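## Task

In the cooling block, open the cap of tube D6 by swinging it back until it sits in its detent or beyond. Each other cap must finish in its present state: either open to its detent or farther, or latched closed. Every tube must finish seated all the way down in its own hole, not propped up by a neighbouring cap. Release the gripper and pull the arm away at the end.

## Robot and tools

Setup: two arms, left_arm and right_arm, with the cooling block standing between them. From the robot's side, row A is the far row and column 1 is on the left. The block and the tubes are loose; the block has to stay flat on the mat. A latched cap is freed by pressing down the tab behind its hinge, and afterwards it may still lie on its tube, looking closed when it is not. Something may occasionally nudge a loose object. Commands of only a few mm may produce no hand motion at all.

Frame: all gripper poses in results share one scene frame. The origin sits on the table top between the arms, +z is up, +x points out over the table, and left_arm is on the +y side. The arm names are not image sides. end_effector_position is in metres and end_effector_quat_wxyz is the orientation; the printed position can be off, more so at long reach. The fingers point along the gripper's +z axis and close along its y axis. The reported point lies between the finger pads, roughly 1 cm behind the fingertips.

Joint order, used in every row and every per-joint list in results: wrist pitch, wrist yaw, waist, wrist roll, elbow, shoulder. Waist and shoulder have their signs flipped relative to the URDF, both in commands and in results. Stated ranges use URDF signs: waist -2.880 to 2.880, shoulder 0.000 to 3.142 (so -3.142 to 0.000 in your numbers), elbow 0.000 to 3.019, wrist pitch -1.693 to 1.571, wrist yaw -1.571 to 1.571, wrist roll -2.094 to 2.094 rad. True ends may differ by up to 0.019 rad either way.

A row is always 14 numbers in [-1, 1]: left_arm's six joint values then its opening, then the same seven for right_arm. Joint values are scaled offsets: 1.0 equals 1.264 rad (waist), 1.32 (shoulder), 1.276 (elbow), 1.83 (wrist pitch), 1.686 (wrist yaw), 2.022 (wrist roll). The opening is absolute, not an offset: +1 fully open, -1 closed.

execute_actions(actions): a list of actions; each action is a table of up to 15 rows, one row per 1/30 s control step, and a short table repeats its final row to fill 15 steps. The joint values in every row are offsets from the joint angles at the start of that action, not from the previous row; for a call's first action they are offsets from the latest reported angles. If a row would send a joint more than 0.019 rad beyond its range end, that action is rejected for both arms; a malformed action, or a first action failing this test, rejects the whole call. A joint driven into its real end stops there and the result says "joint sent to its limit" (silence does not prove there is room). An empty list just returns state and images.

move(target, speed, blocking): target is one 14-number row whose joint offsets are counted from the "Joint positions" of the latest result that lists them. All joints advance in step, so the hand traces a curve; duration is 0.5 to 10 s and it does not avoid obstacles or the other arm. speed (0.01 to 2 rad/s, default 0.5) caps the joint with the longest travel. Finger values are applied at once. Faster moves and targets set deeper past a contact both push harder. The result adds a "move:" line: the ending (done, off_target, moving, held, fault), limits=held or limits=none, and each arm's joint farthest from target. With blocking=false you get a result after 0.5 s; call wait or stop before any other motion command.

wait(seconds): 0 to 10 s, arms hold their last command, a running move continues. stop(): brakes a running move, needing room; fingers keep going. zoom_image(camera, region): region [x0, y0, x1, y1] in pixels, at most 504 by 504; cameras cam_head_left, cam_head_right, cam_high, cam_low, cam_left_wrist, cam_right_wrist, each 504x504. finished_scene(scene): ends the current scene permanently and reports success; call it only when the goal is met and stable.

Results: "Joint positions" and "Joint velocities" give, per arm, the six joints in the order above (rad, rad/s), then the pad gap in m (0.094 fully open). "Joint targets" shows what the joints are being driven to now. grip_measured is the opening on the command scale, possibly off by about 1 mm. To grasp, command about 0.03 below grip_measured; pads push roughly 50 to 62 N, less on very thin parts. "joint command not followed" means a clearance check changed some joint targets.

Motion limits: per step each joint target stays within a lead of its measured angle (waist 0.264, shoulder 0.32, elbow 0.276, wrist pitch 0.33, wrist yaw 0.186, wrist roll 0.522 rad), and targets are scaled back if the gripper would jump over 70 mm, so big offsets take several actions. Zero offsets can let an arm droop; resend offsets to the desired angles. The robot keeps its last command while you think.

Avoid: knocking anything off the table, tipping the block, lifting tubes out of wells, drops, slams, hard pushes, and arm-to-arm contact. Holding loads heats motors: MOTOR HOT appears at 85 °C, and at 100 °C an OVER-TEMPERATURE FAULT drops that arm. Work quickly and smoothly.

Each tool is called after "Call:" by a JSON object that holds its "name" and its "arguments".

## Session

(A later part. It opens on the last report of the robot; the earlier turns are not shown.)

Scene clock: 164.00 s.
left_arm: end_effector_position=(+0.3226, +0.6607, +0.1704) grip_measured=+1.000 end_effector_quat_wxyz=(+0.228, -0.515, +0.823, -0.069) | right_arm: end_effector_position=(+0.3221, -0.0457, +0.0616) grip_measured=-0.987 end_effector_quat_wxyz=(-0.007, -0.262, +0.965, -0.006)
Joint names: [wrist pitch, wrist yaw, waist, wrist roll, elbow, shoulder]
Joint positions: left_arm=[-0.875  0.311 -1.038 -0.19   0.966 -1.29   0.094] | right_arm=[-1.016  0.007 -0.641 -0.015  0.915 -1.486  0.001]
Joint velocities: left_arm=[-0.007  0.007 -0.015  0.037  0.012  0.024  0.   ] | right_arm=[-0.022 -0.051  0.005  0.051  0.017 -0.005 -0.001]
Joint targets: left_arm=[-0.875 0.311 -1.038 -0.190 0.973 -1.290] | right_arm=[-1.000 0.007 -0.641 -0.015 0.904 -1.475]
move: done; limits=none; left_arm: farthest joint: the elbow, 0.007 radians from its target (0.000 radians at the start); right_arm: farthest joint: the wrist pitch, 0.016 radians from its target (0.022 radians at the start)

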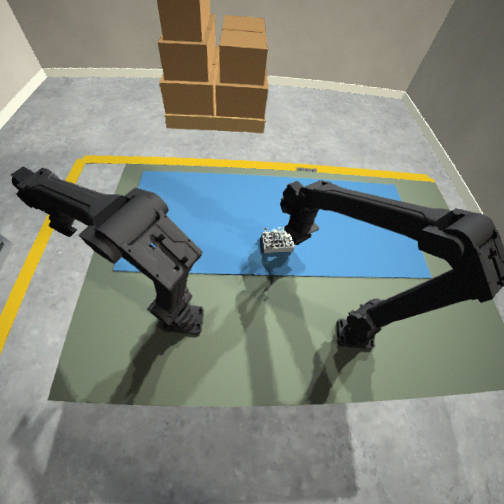

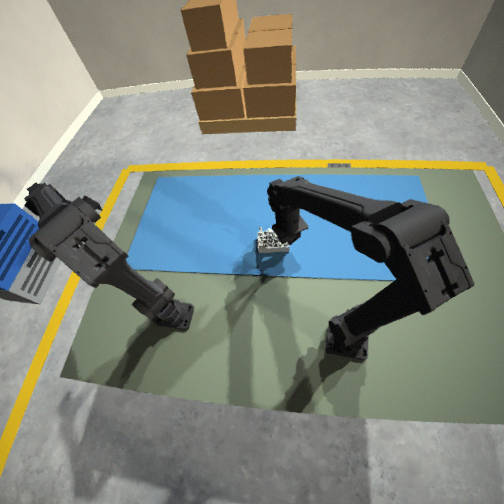

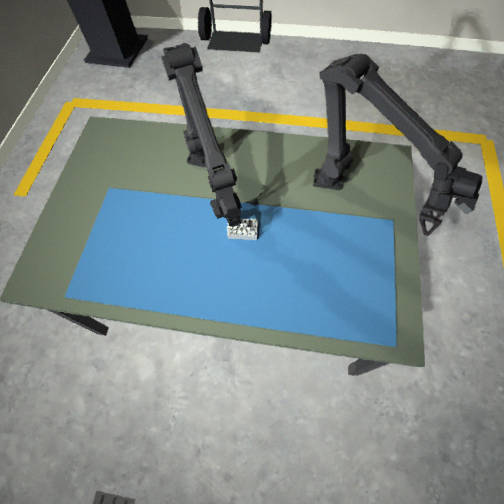

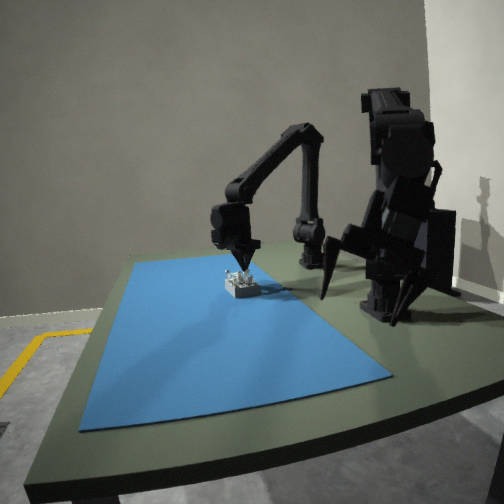

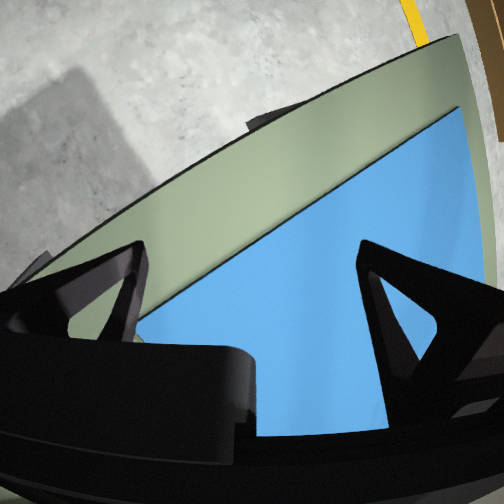

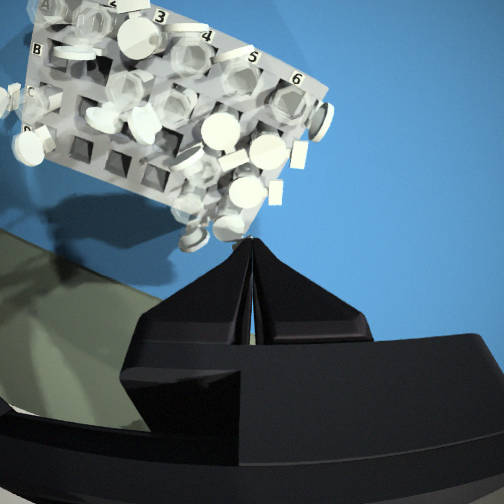

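Call:
{"name": "move", "arguments": {"target": [0,0,0,0,0,0,1, 0.012,0,0,0,-0.028,0.028,-1], "speed": 0.2}}

Call:
{"name": "zoom_image", "arguments": {"camera": "cam_right_wrist", "region": [150, 130, 350, 300]}}

Scene clock: 171.60 s.
left_arm: end_effector_position=(+0.3213, +0.6587, +0.1673) grip_measured=+1.000 end_effector_quat_wxyz=(+0.225, -0.516, +0.824, -0.071) | right_arm: end_effector_position=(+0.3129, -0.0509, +0.0603) grip_measured=-0.987 end_effector_quat_wxyz=(-0.008, -0.262, +0.965, -0.006)
Joint names: [wrist pitch, wrist yaw, waist, wrist roll, elbow, shoulder]
Joint positions: left_arm=[-0.875  0.311 -1.038 -0.19   0.959 -1.29   0.094] | right_arm=[-1.013  0.007 -0.641 -0.015  0.886 -1.463  0.001]
Joint velocities: left_arm=[-0.007 -0.051  0.005 -0.007 -0.002 -0.005  0.   ] | right_arm=[-0.012 -0.022 -0.005  0.022  0.017 -0.005  0.   ]
Joint targets: left_arm=[-0.875 0.311 -1.038 -0.190 0.966 -1.290] | right_arm=[-0.994 0.007 -0.641 -0.015 0.879 -1.449]
move: done; limits=none; left_arm: farthest joint: the elbow, 0.007 radians from its target (0.000 radians at the start); right_arm: farthest joint: the wrist pitch, 0.019 radians from its target (0.022 radians at the start)

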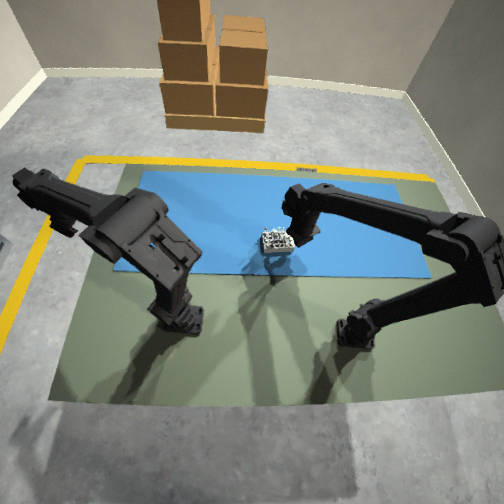

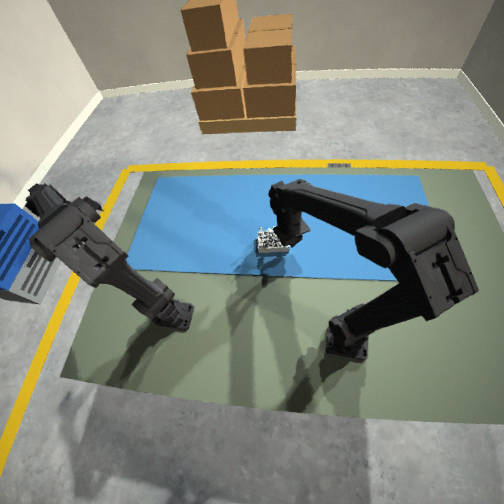

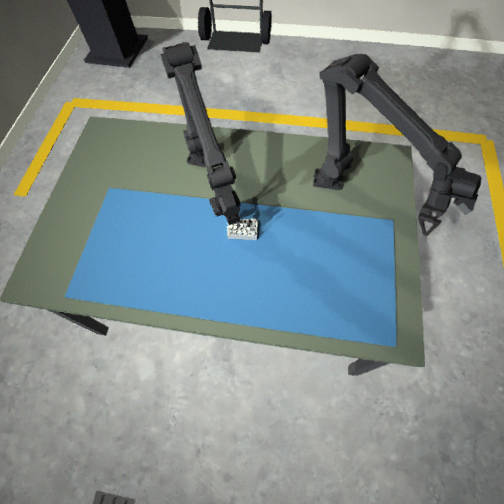

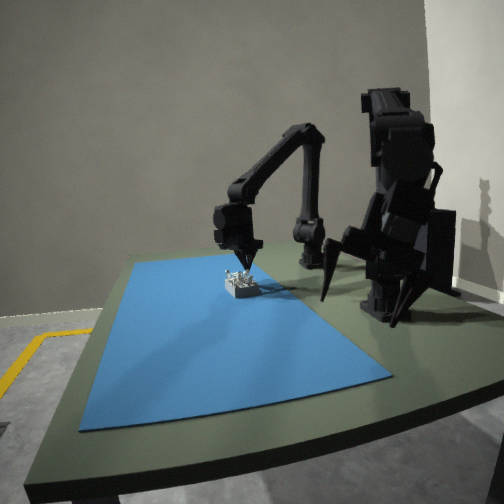

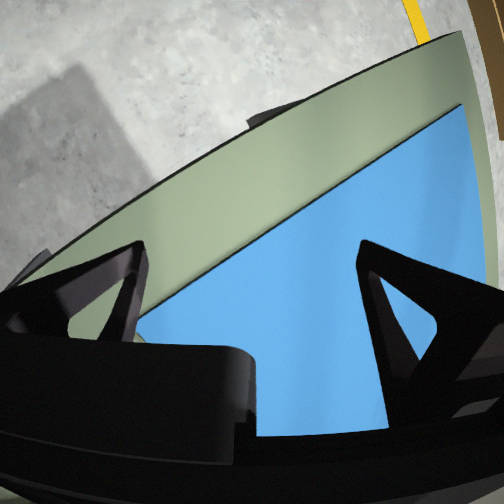

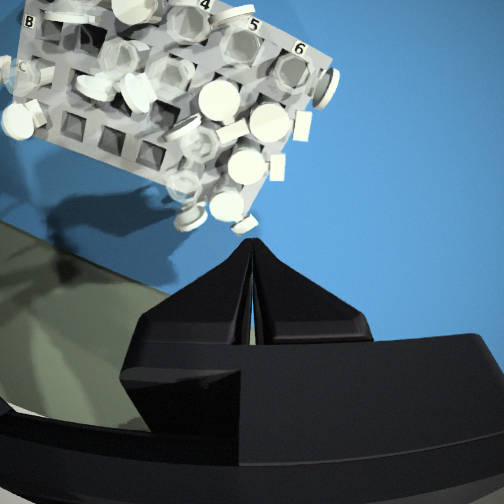

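Region (150, 130, 350, 300) of cam_right_wrist's 504x504 image, scaled by 2.520, with more detail than that image has; it fills the top 428 rows of this view, and the rest is white.

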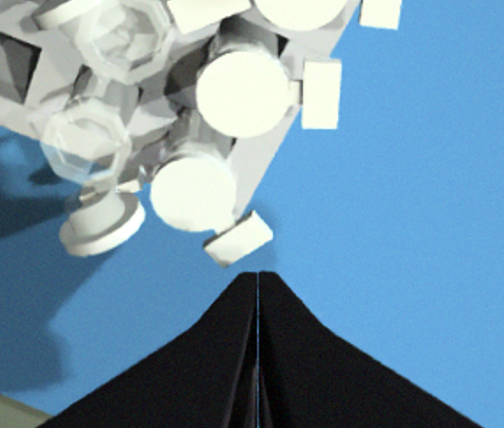

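Call:
{"name": "move", "arguments": {"target": [0,0,0,0,0,0,1, 0.015,0,-0.006,0,-0.002,0.002,-1], "speed": 0.1}}

Call:
{"name": "zoom_image", "arguments": {"camera": "cam_right_wrist", "region": [150, 130, 350, 300]}}

Call:
{"name": "zoom_image", "arguments": {"camera": "cam_low", "region": [215, 250, 275, 300]}}

Scene clock: 183.90 s.
left_arm: end_effector_position=(+0.3201, +0.6569, +0.1644) grip_measured=+1.000 end_effector_quat_wxyz=(+0.222, -0.517, +0.824, -0.072) | right_arm: end_effector_position=(+0.3150, -0.0497, +0.0603) grip_measured=-0.987 end_effector_quat_wxyz=(-0.003, -0.262, +0.965, -0.005)
Joint names: [wrist pitch, wrist yaw, waist, wrist roll, elbow, shoulder]
Joint positions: left_arm=[-0.875  0.311 -1.038 -0.19   0.953 -1.29   0.094] | right_arm=[-1.003  0.007 -0.641 -0.015  0.886 -1.463  0.001]
Joint velocities: left_arm=[ 0.012 -0.007 -0.005  0.022 -0.002  0.015  0.   ] | right_arm=[-0.012  0.022  0.005  0.022  0.017  0.005 -0.001]
Joint targets: left_arm=[-0.875 0.311 -1.038 -0.190 0.959 -1.290] | right_arm=[-0.985 0.007 -0.649 -0.015 0.884 -1.460]
move: done; limits=none; left_arm: farthest joint: the elbow, 0.006 radians from its target (0.000 radians at the start); right_arm: farthest joint: the wrist pitch, 0.017 radians from its target (0.027 radians at the start)

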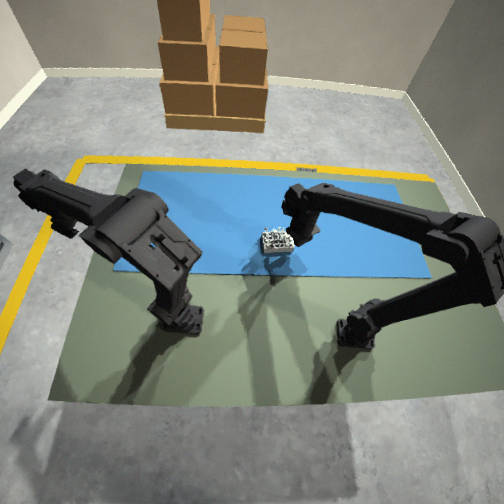

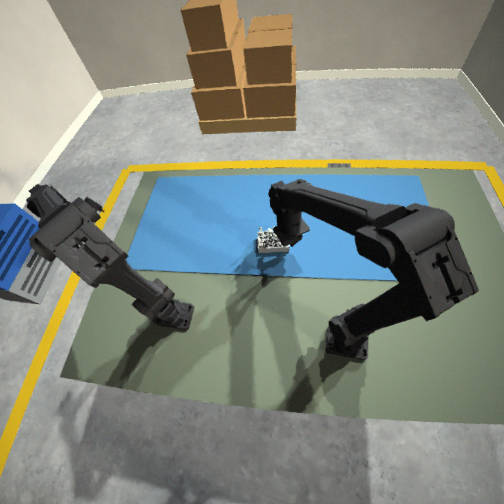

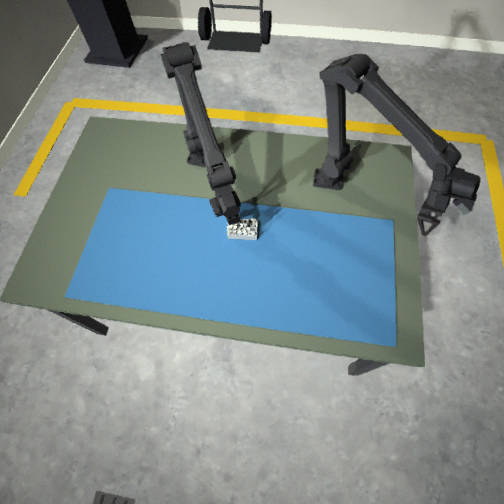

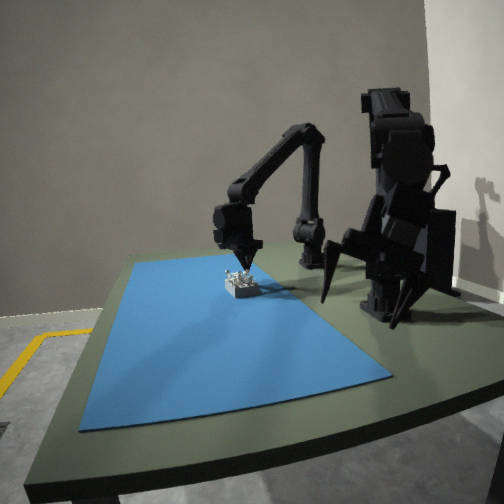

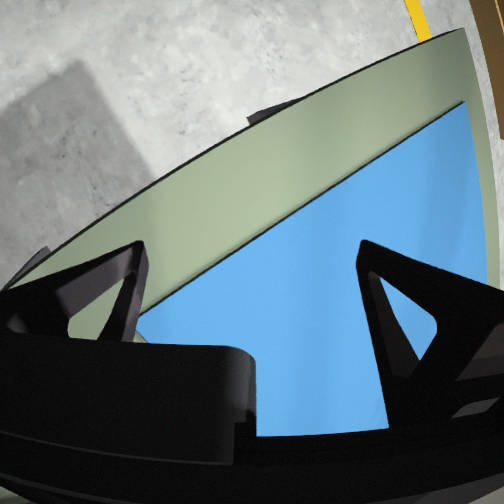

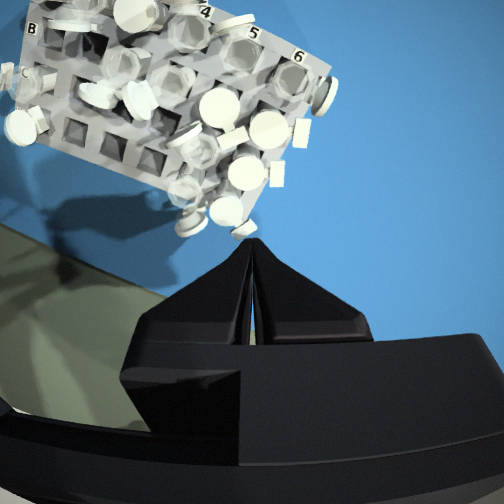

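Region (150, 130, 350, 300) of cam_right_wrist's 504x504 image, scaled by 2.520, with more detail than that image has; it fills the top 428 rows of this view, and the rest is white.

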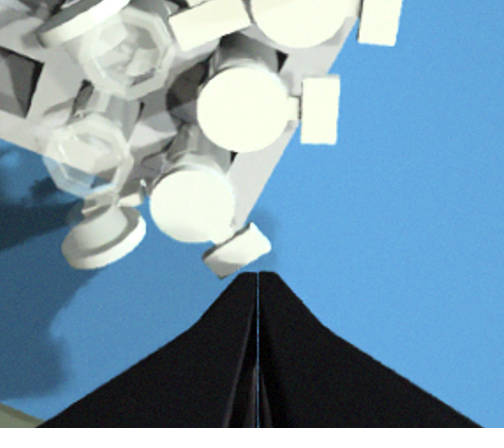

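Region (215, 250, 275, 300) of cam_low's 504x504 image, scaled by 8.400, with more detail than that image has.

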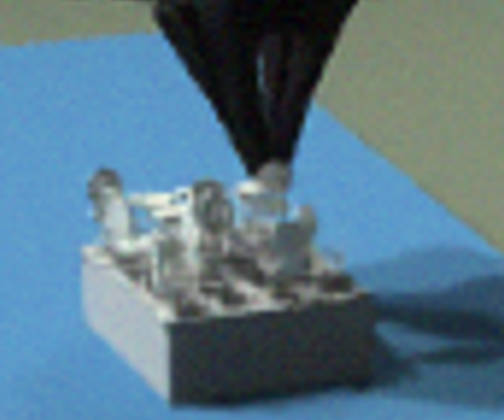

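Call:
{"name": "move", "arguments": {"target": [0,0,0,0,0,0,1, 0.015,0,-0.014,0,0,-0.014,-1], "speed": 0.1}}

Call:
{"name": "zoom_image", "arguments": {"camera": "cam_right_wrist", "region": [150, 130, 350, 300]}}

Call:
{"name": "zoom_image", "arguments": {"camera": "cam_low", "region": [215, 250, 275, 300]}}

Scene clock: 194.57 s.
left_arm: end_effector_position=(+0.3189, +0.6550, +0.1615) grip_measured=+1.000 end_effector_quat_wxyz=(+0.219, -0.517, +0.824, -0.073) | right_arm: end_effector_position=(+0.3151, -0.0489, +0.0586) grip_measured=-0.987 end_effector_quat_wxyz=(-0.004, -0.263, +0.965, -0.005)
Joint names: [wrist pitch, wrist yaw, waist, wrist roll, elbow, shoulder]
Joint positions: left_arm=[-0.875  0.311 -1.038 -0.19   0.946 -1.29   0.094] | right_arm=[-1.     0.008 -0.643 -0.015  0.886 -1.468  0.001]
Joint velocities: left_arm=[-0.002  0.051  0.015  0.022 -0.027  0.005  0.   ] | right_arm=[-0.017  0.022 -0.005  0.007  0.002  0.005  0.001]
Joint targets: left_arm=[-0.875 0.311 -1.038 -0.190 0.953 -1.290] | right_arm=[-0.975 0.007 -0.659 -0.015 0.886 -1.481]
move: off_target (right_arm); limits=none; left_arm: farthest joint: the elbow, 0.007 radians from its target (0.000 radians at the start); right_arm: farthest joint: the wrist pitch, 0.024 radians from its target (0.027 radians at the start)

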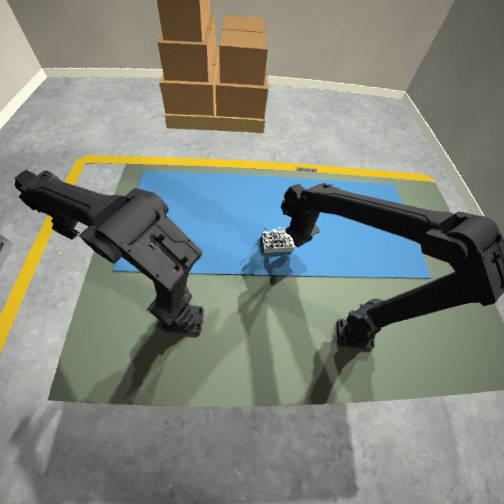

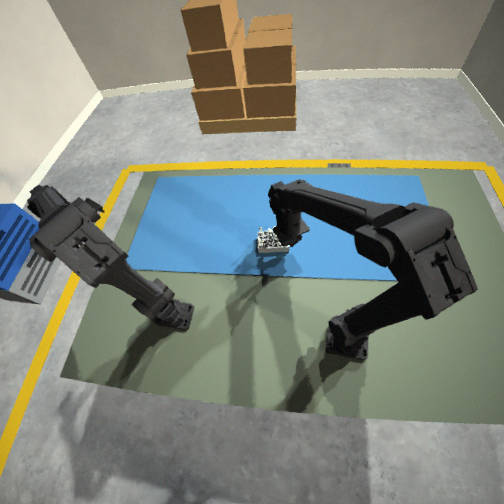

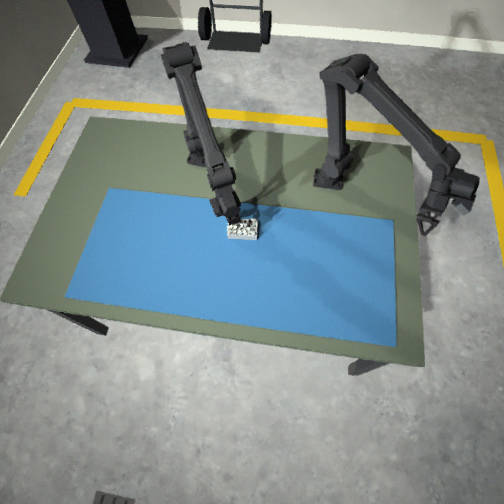

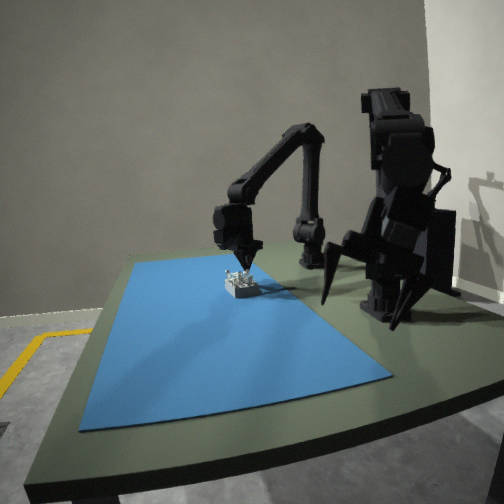

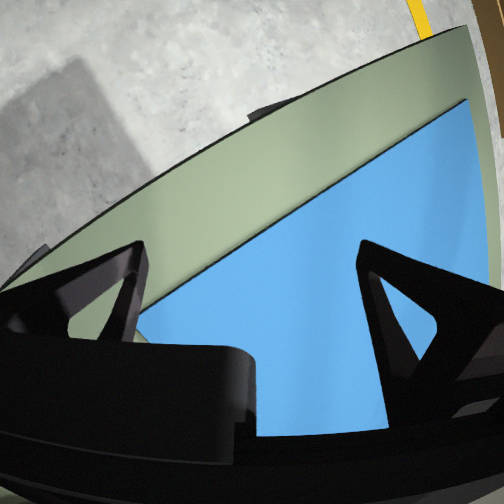

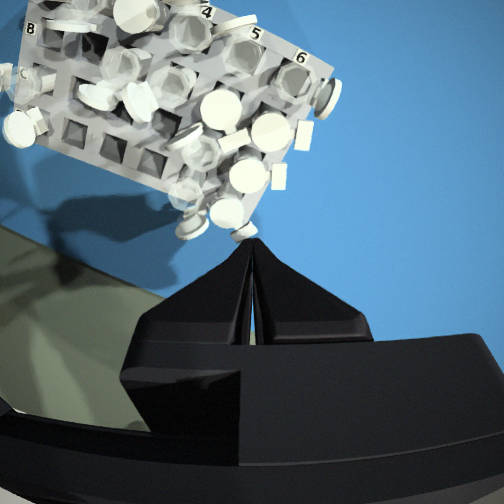

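Region (150, 130, 350, 300) of cam_right_wrist's 504x504 image, scaled by 2.520, with more detail than that image has; it fills the top 428 rows of this view, and the rest is white.

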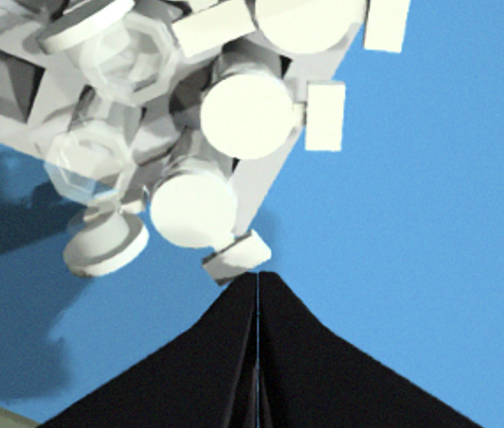

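Region (215, 250, 275, 300) of cam_low's 504x504 image, scaled by 8.400, with more detail than that image has.

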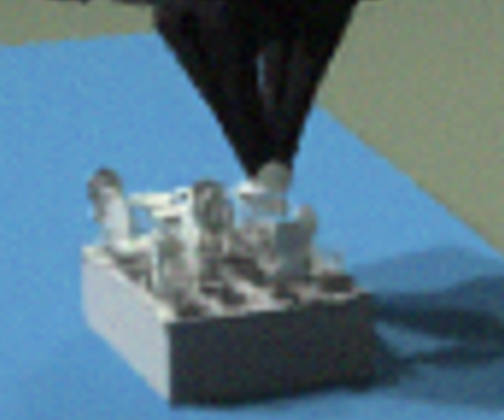

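Call:
{"name": "move", "arguments": {"target": [0,0,0,0,0,0,1, 0.012,0,-0.01,0,0,-0.022,-1], "speed": 0.1}}

Call:
{"name": "zoom_image", "arguments": {"camera": "cam_right_wrist", "region": [150, 130, 350, 300]}}

Call:
{"name": "zoom_image", "arguments": {"camera": "cam_low", "region": [215, 250, 275, 300]}}

Scene clock: 203.63 s.
left_arm: end_effector_position=(+0.3176, +0.6531, +0.1587) grip_measured=+1.000 end_effector_quat_wxyz=(+0.216, -0.518, +0.824, -0.075) | right_arm: end_effector_position=(+0.3147, -0.0501, +0.0545) grip_measured=-0.987 end_effector_quat_wxyz=(-0.009, -0.263, +0.965, -0.009)
Joint names: [wrist pitch, wrist yaw, waist, wrist roll, elbow, shoulder]
Joint positions: left_arm=[-0.875  0.311 -1.038 -0.19   0.94  -1.29   0.094] | right_arm=[-1.     0.012 -0.643 -0.015  0.886 -1.479  0.001]
Joint velocities: left_arm=[ 0.002 -0.022  0.005  0.022  0.002  0.015  0.   ] | right_arm=[ 0.002 -0.081  0.005 -0.037  0.002 -0.005 -0.001]
Joint targets: left_arm=[-0.875 0.311 -1.038 -0.190 0.946 -1.290] | right_arm=[-0.978 0.008 -0.656 -0.015 0.886 -1.497]
move: off_target (right_arm); limits=none; left_arm: farthest joint: the elbow, 0.006 radians from its target (0.000 radians at the start); right_arm: farthest joint: the wrist pitch, 0.022 radians from its target (0.022 radians at the start)

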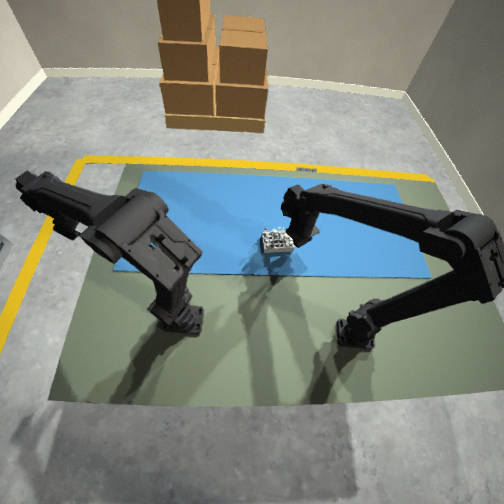

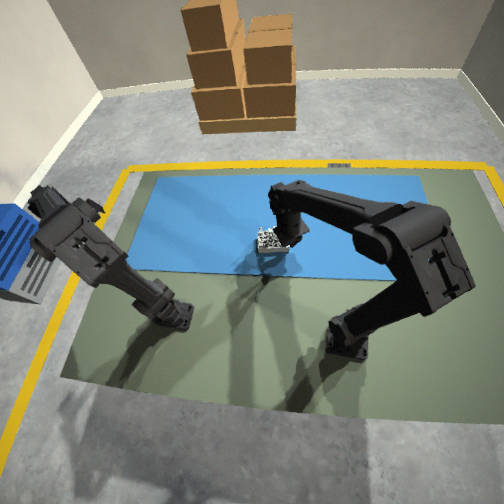

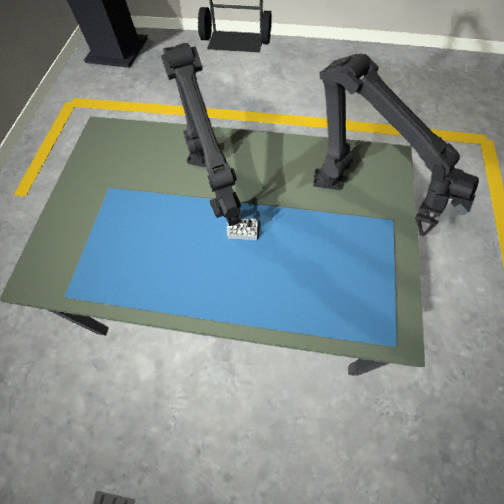

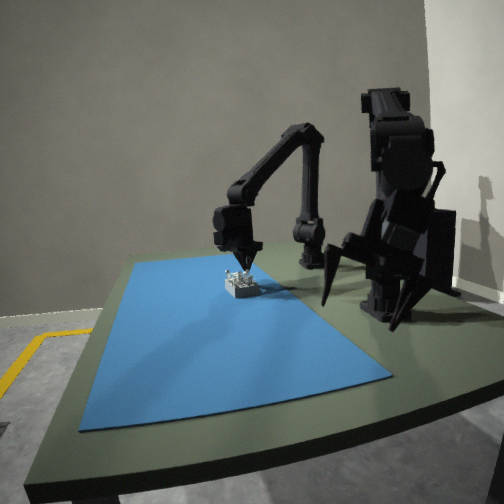

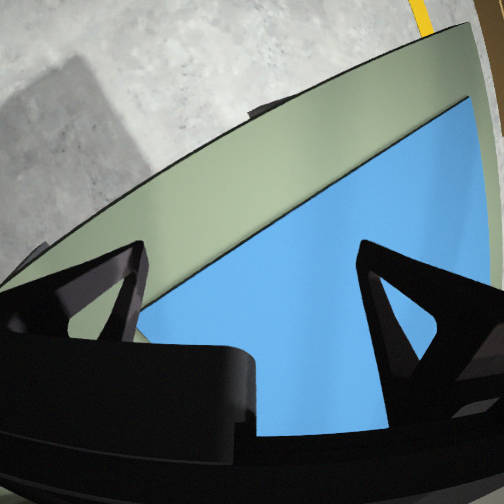

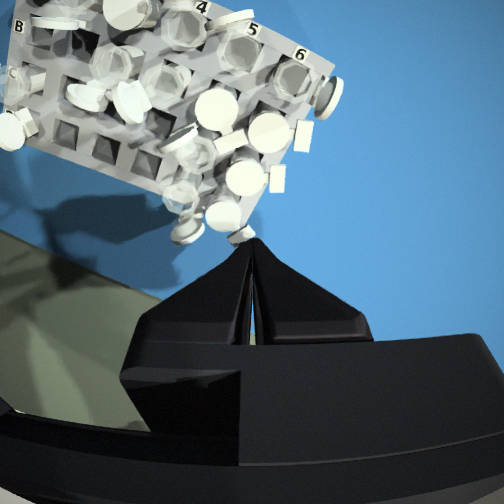

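Region (150, 130, 350, 300) of cam_right_wrist's 504x504 image, scaled by 2.520, with more detail than that image has; it fills the top 428 rows of this view, and the rest is white.

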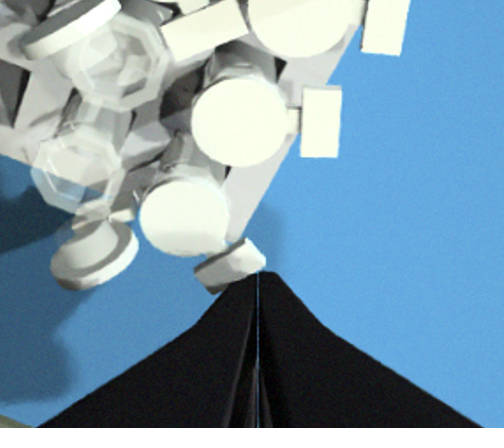

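Region (215, 250, 275, 300) of cam_low's 504x504 image, scaled by 8.400, with more detail than that image has.

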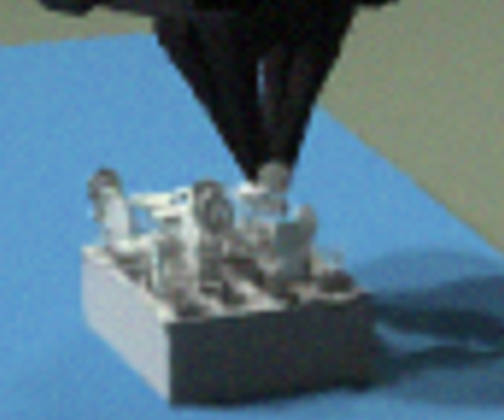

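Call:
{"name": "move", "arguments": {"target": [0,0,0,0,0,0,1, 0.012,0,0,0,0,0.02,-1], "speed": 0.1}}

Call:
{"name": "move", "arguments": {"target": [0,0,0,0,0,0,1, 0.012,-0.003,-0.024,0,0,0,-1], "speed": 0.1}}

Call:
{"name": "zoom_image", "arguments": {"camera": "cam_right_wrist", "region": [150, 130, 350, 300]}}

Scene clock: 213.27 s.
left_arm: end_effector_position=(+0.3163, +0.6511, +0.1558) grip_measured=+1.000 end_effector_quat_wxyz=(+0.213, -0.519, +0.824, -0.076) | right_arm: end_effector_position=(+0.3155, -0.0500, +0.0581) grip_measured=-0.987 end_effector_quat_wxyz=(-0.004, -0.263, +0.965, -0.008)
Joint names: [wrist pitch, wrist yaw, waist, wrist roll, elbow, shoulder]
Joint positions: left_arm=[-0.875  0.311 -1.038 -0.19   0.933 -1.29   0.094] | right_arm=[-1.     0.014 -0.643 -0.015  0.886 -1.469  0.001]
Joint velocities: left_arm=[-0.002  0.037  0.005 -0.007 -0.007  0.015  0.   ] | right_arm=[ 0.012 -0.007  0.005 -0.11   0.007  0.005 -0.   ]
Joint targets: left_arm=[-0.875 0.311 -1.038 -0.190 0.940 -1.290] | right_arm=[-0.978 0.012 -0.643 -0.015 0.886 -1.453]
move: off_target (right_arm); limits=none; left_arm: farthest joint: the elbow, 0.007 radians from its target (0.000 radians at the start); right_arm: farthest joint: the wrist pitch, 0.022 radians from its target (0.022 radians at the start)

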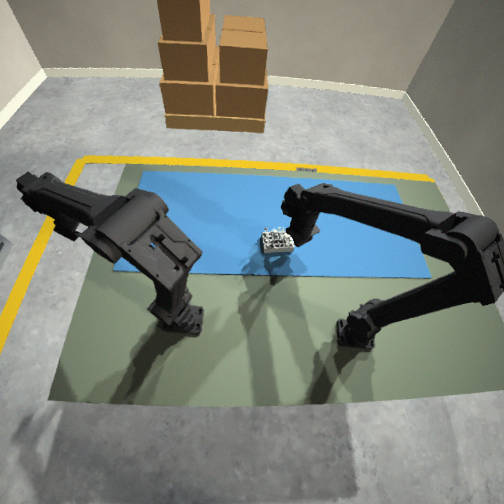

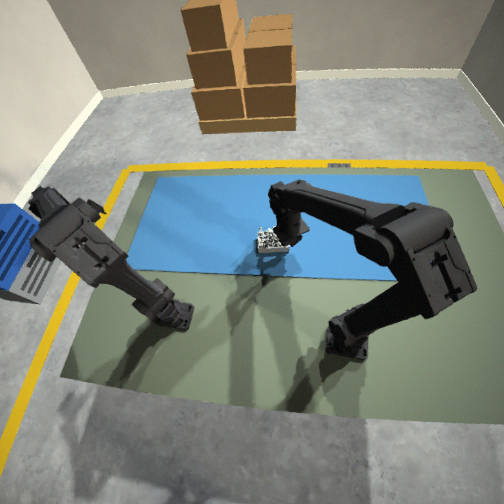

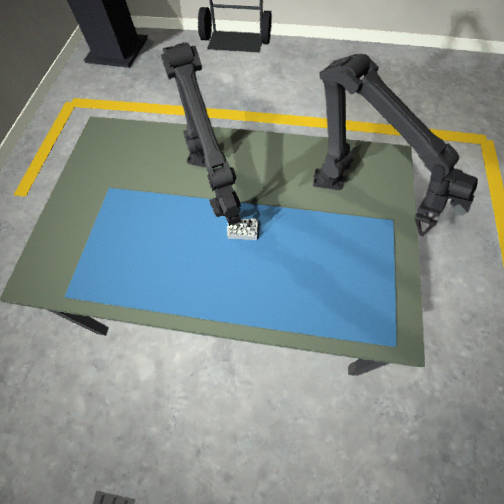

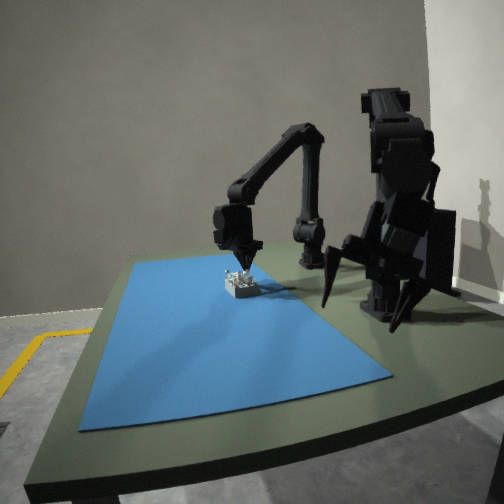

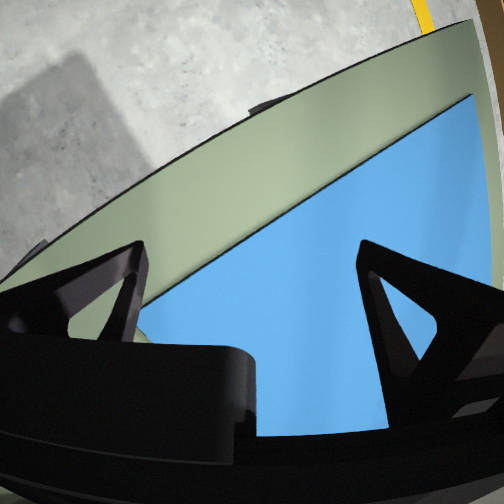

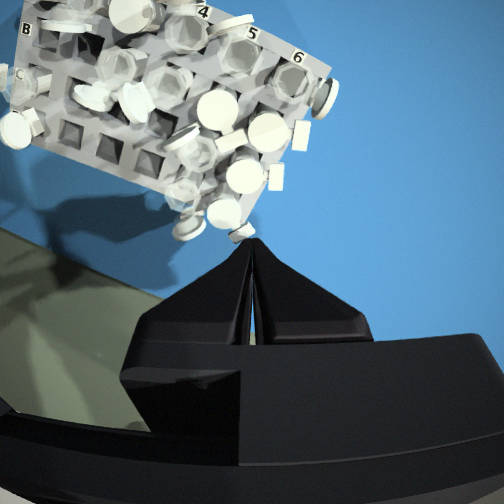

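Scene clock: 213.97 s.
left_arm: end_effector_position=(+0.3151, +0.6493, +0.1532) grip_measured=+1.000 end_effector_quat_wxyz=(+0.210, -0.519, +0.825, -0.077) | right_arm: end_effector_position=(+0.3142, -0.0476, +0.0581) grip_measured=-0.987 end_effector_quat_wxyz=(-0.004, -0.267, +0.964, -0.009)
Joint names: [wrist pitch, wrist yaw, waist, wrist roll, elbow, shoulder]
Joint positions: left_arm=[-0.875  0.311 -1.038 -0.19   0.927 -1.29   0.094] | right_arm=[-1.     0.015 -0.651 -0.015  0.886 -1.469  0.001]
Joint velocities: left_arm=[-0.017 -0.022  0.015  0.022 -0.007  0.005  0.   ] | right_arm=[ 0.002 -0.051  0.015  0.066 -0.017  0.005 -0.001]
Joint targets: left_arm=[-0.875 0.311 -1.038 -0.190 0.934 -1.290] | right_arm=[-0.978 0.009 -0.674 -0.015 0.886 -1.469]
move: off_target (right_arm); limits=none; left_arm: farthest joint: the elbow, 0.006 radians from its target (0.000 radians at the start); right_arm: farthest joint: the waist, 0.022 radians from its target (0.030 radians at the start)

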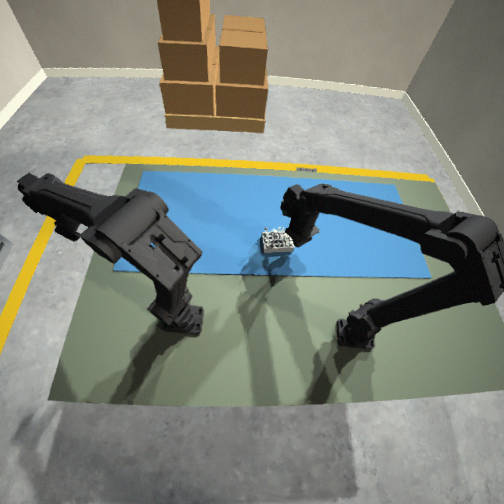

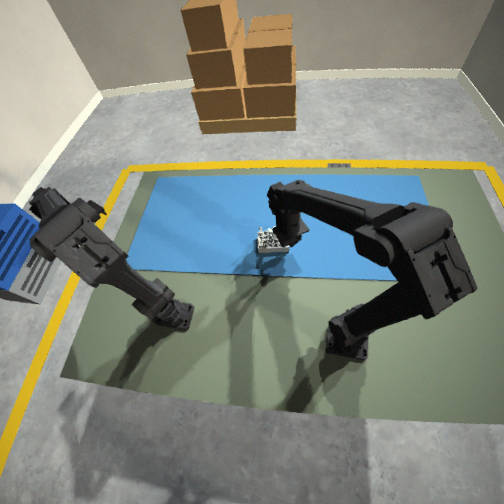

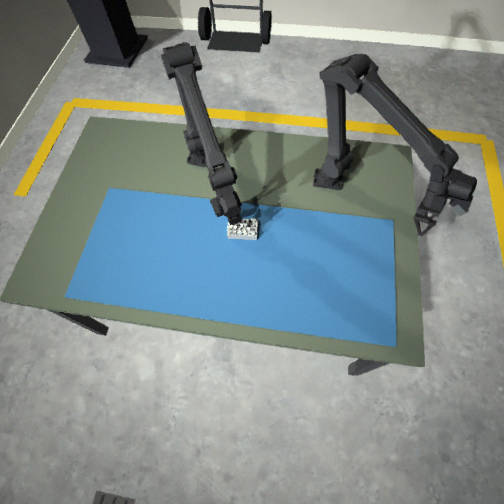

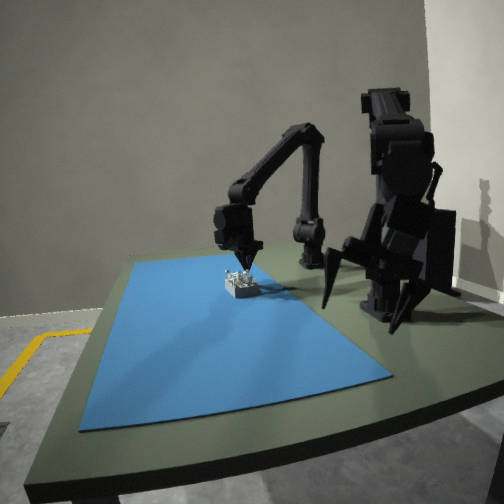

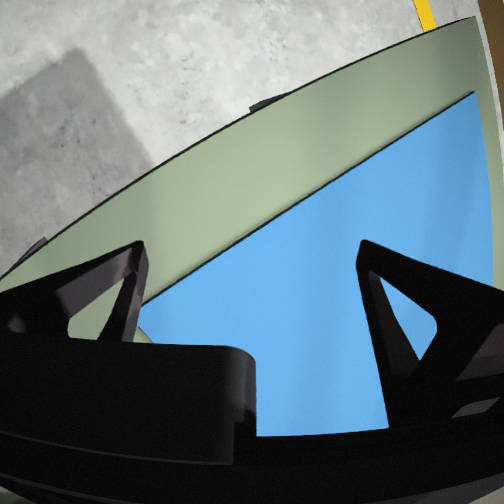

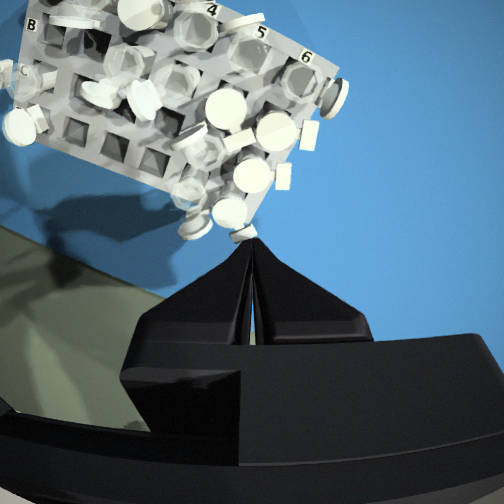

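Region (150, 130, 350, 300) of cam_right_wrist's 504x504 image, scaled by 2.520, with more detail than that image has; it fills the top 428 rows of this view, and the rest is white.

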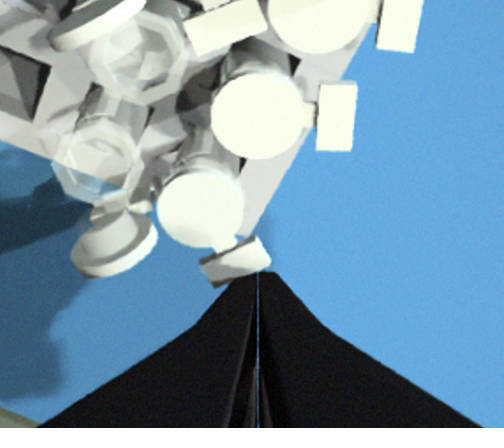

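Call:
{"name": "move", "arguments": {"target": [0,0,0,0,0,0,1, 0.012,-0.003,0,0,0,0.03,-1], "speed": 0.1}}

Call:
{"name": "zoom_image", "arguments": {"camera": "cam_right_wrist", "region": [150, 130, 350, 300]}}

Scene clock: 221.63 s.
left_arm: end_effector_position=(+0.3138, +0.6473, +0.1504) grip_measured=+1.000 end_effector_quat_wxyz=(+0.208, -0.520, +0.825, -0.078) | right_arm: end_effector_position=(+0.3167, -0.0460, +0.0673) grip_measured=-0.987 end_effector_quat_wxyz=(+0.011, -0.267, +0.964, -0.004)
Joint names: [wrist pitch, wrist yaw, waist, wrist roll, elbow, shoulder]
Joint positions: left_arm=[-0.875  0.311 -1.038 -0.19   0.921 -1.29   0.094] | right_arm=[-0.995  0.014 -0.651 -0.015  0.886 -1.442  0.001]
Joint velocities: left_arm=[ 0.002  0.051 -0.005 -0.066 -0.002  0.015  0.   ] | right_arm=[-0.007  0.007  0.005 -0.007 -0.007  0.024  0.   ]
Joint targets: left_arm=[-0.875 0.311 -1.038 -0.190 0.927 -1.290] | right_arm=[-0.977 0.010 -0.651 -0.015 0.886 -1.429]
move: done; limits=none; left_arm: farthest joint: the elbow, 0.006 radians from its target (0.000 radians at the start); right_arm: farthest joint: the wrist pitch, 0.017 radians from its target (0.022 radians at the start)

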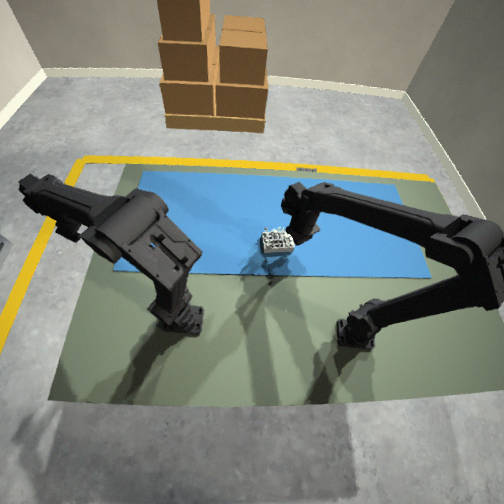

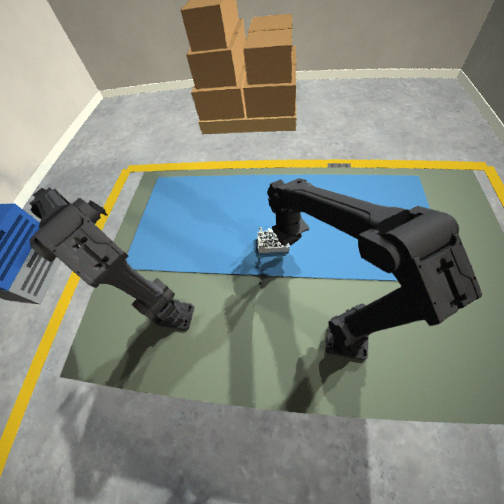

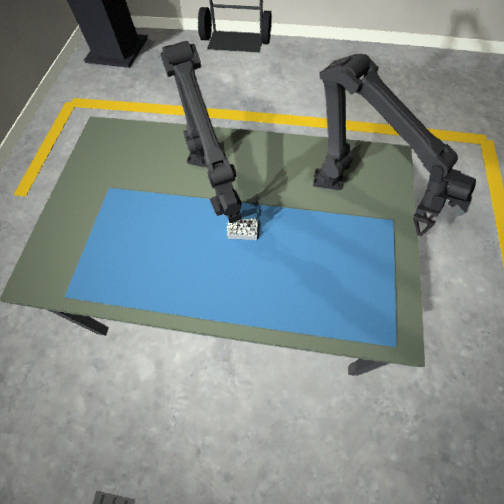

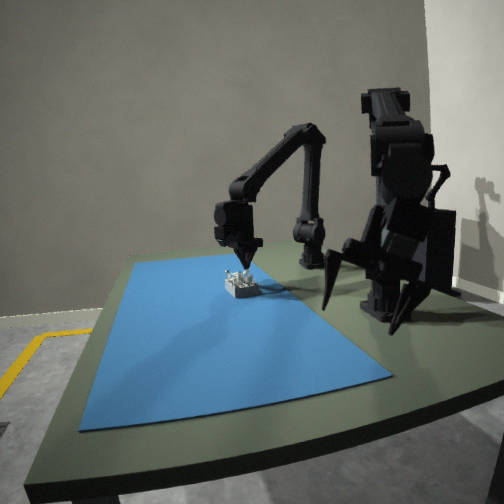

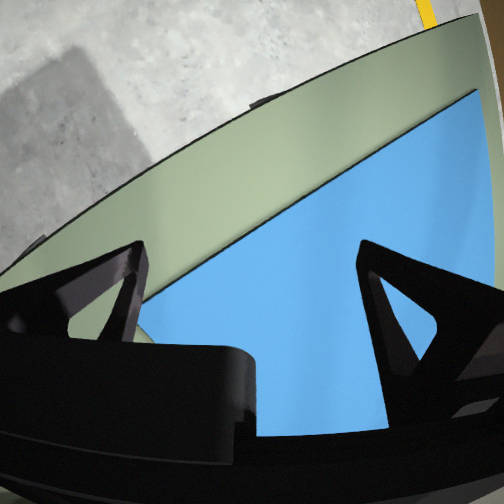

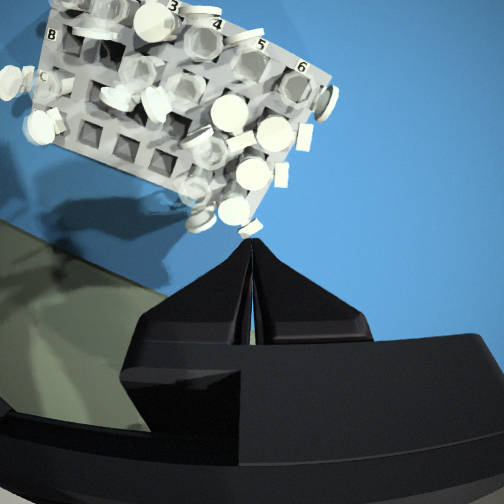

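Region (150, 130, 350, 300) of cam_right_wrist's 504x504 image, scaled by 2.520, with more detail than that image has; it fills the top 428 rows of this view, and the rest is white.

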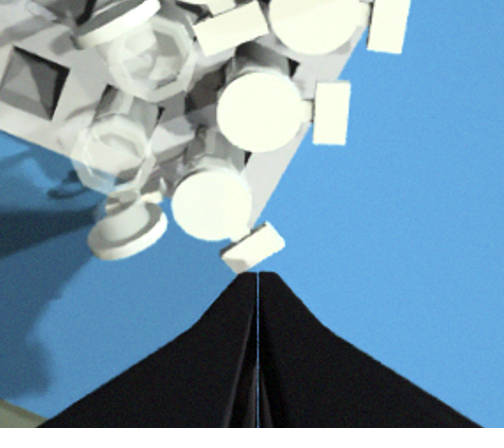

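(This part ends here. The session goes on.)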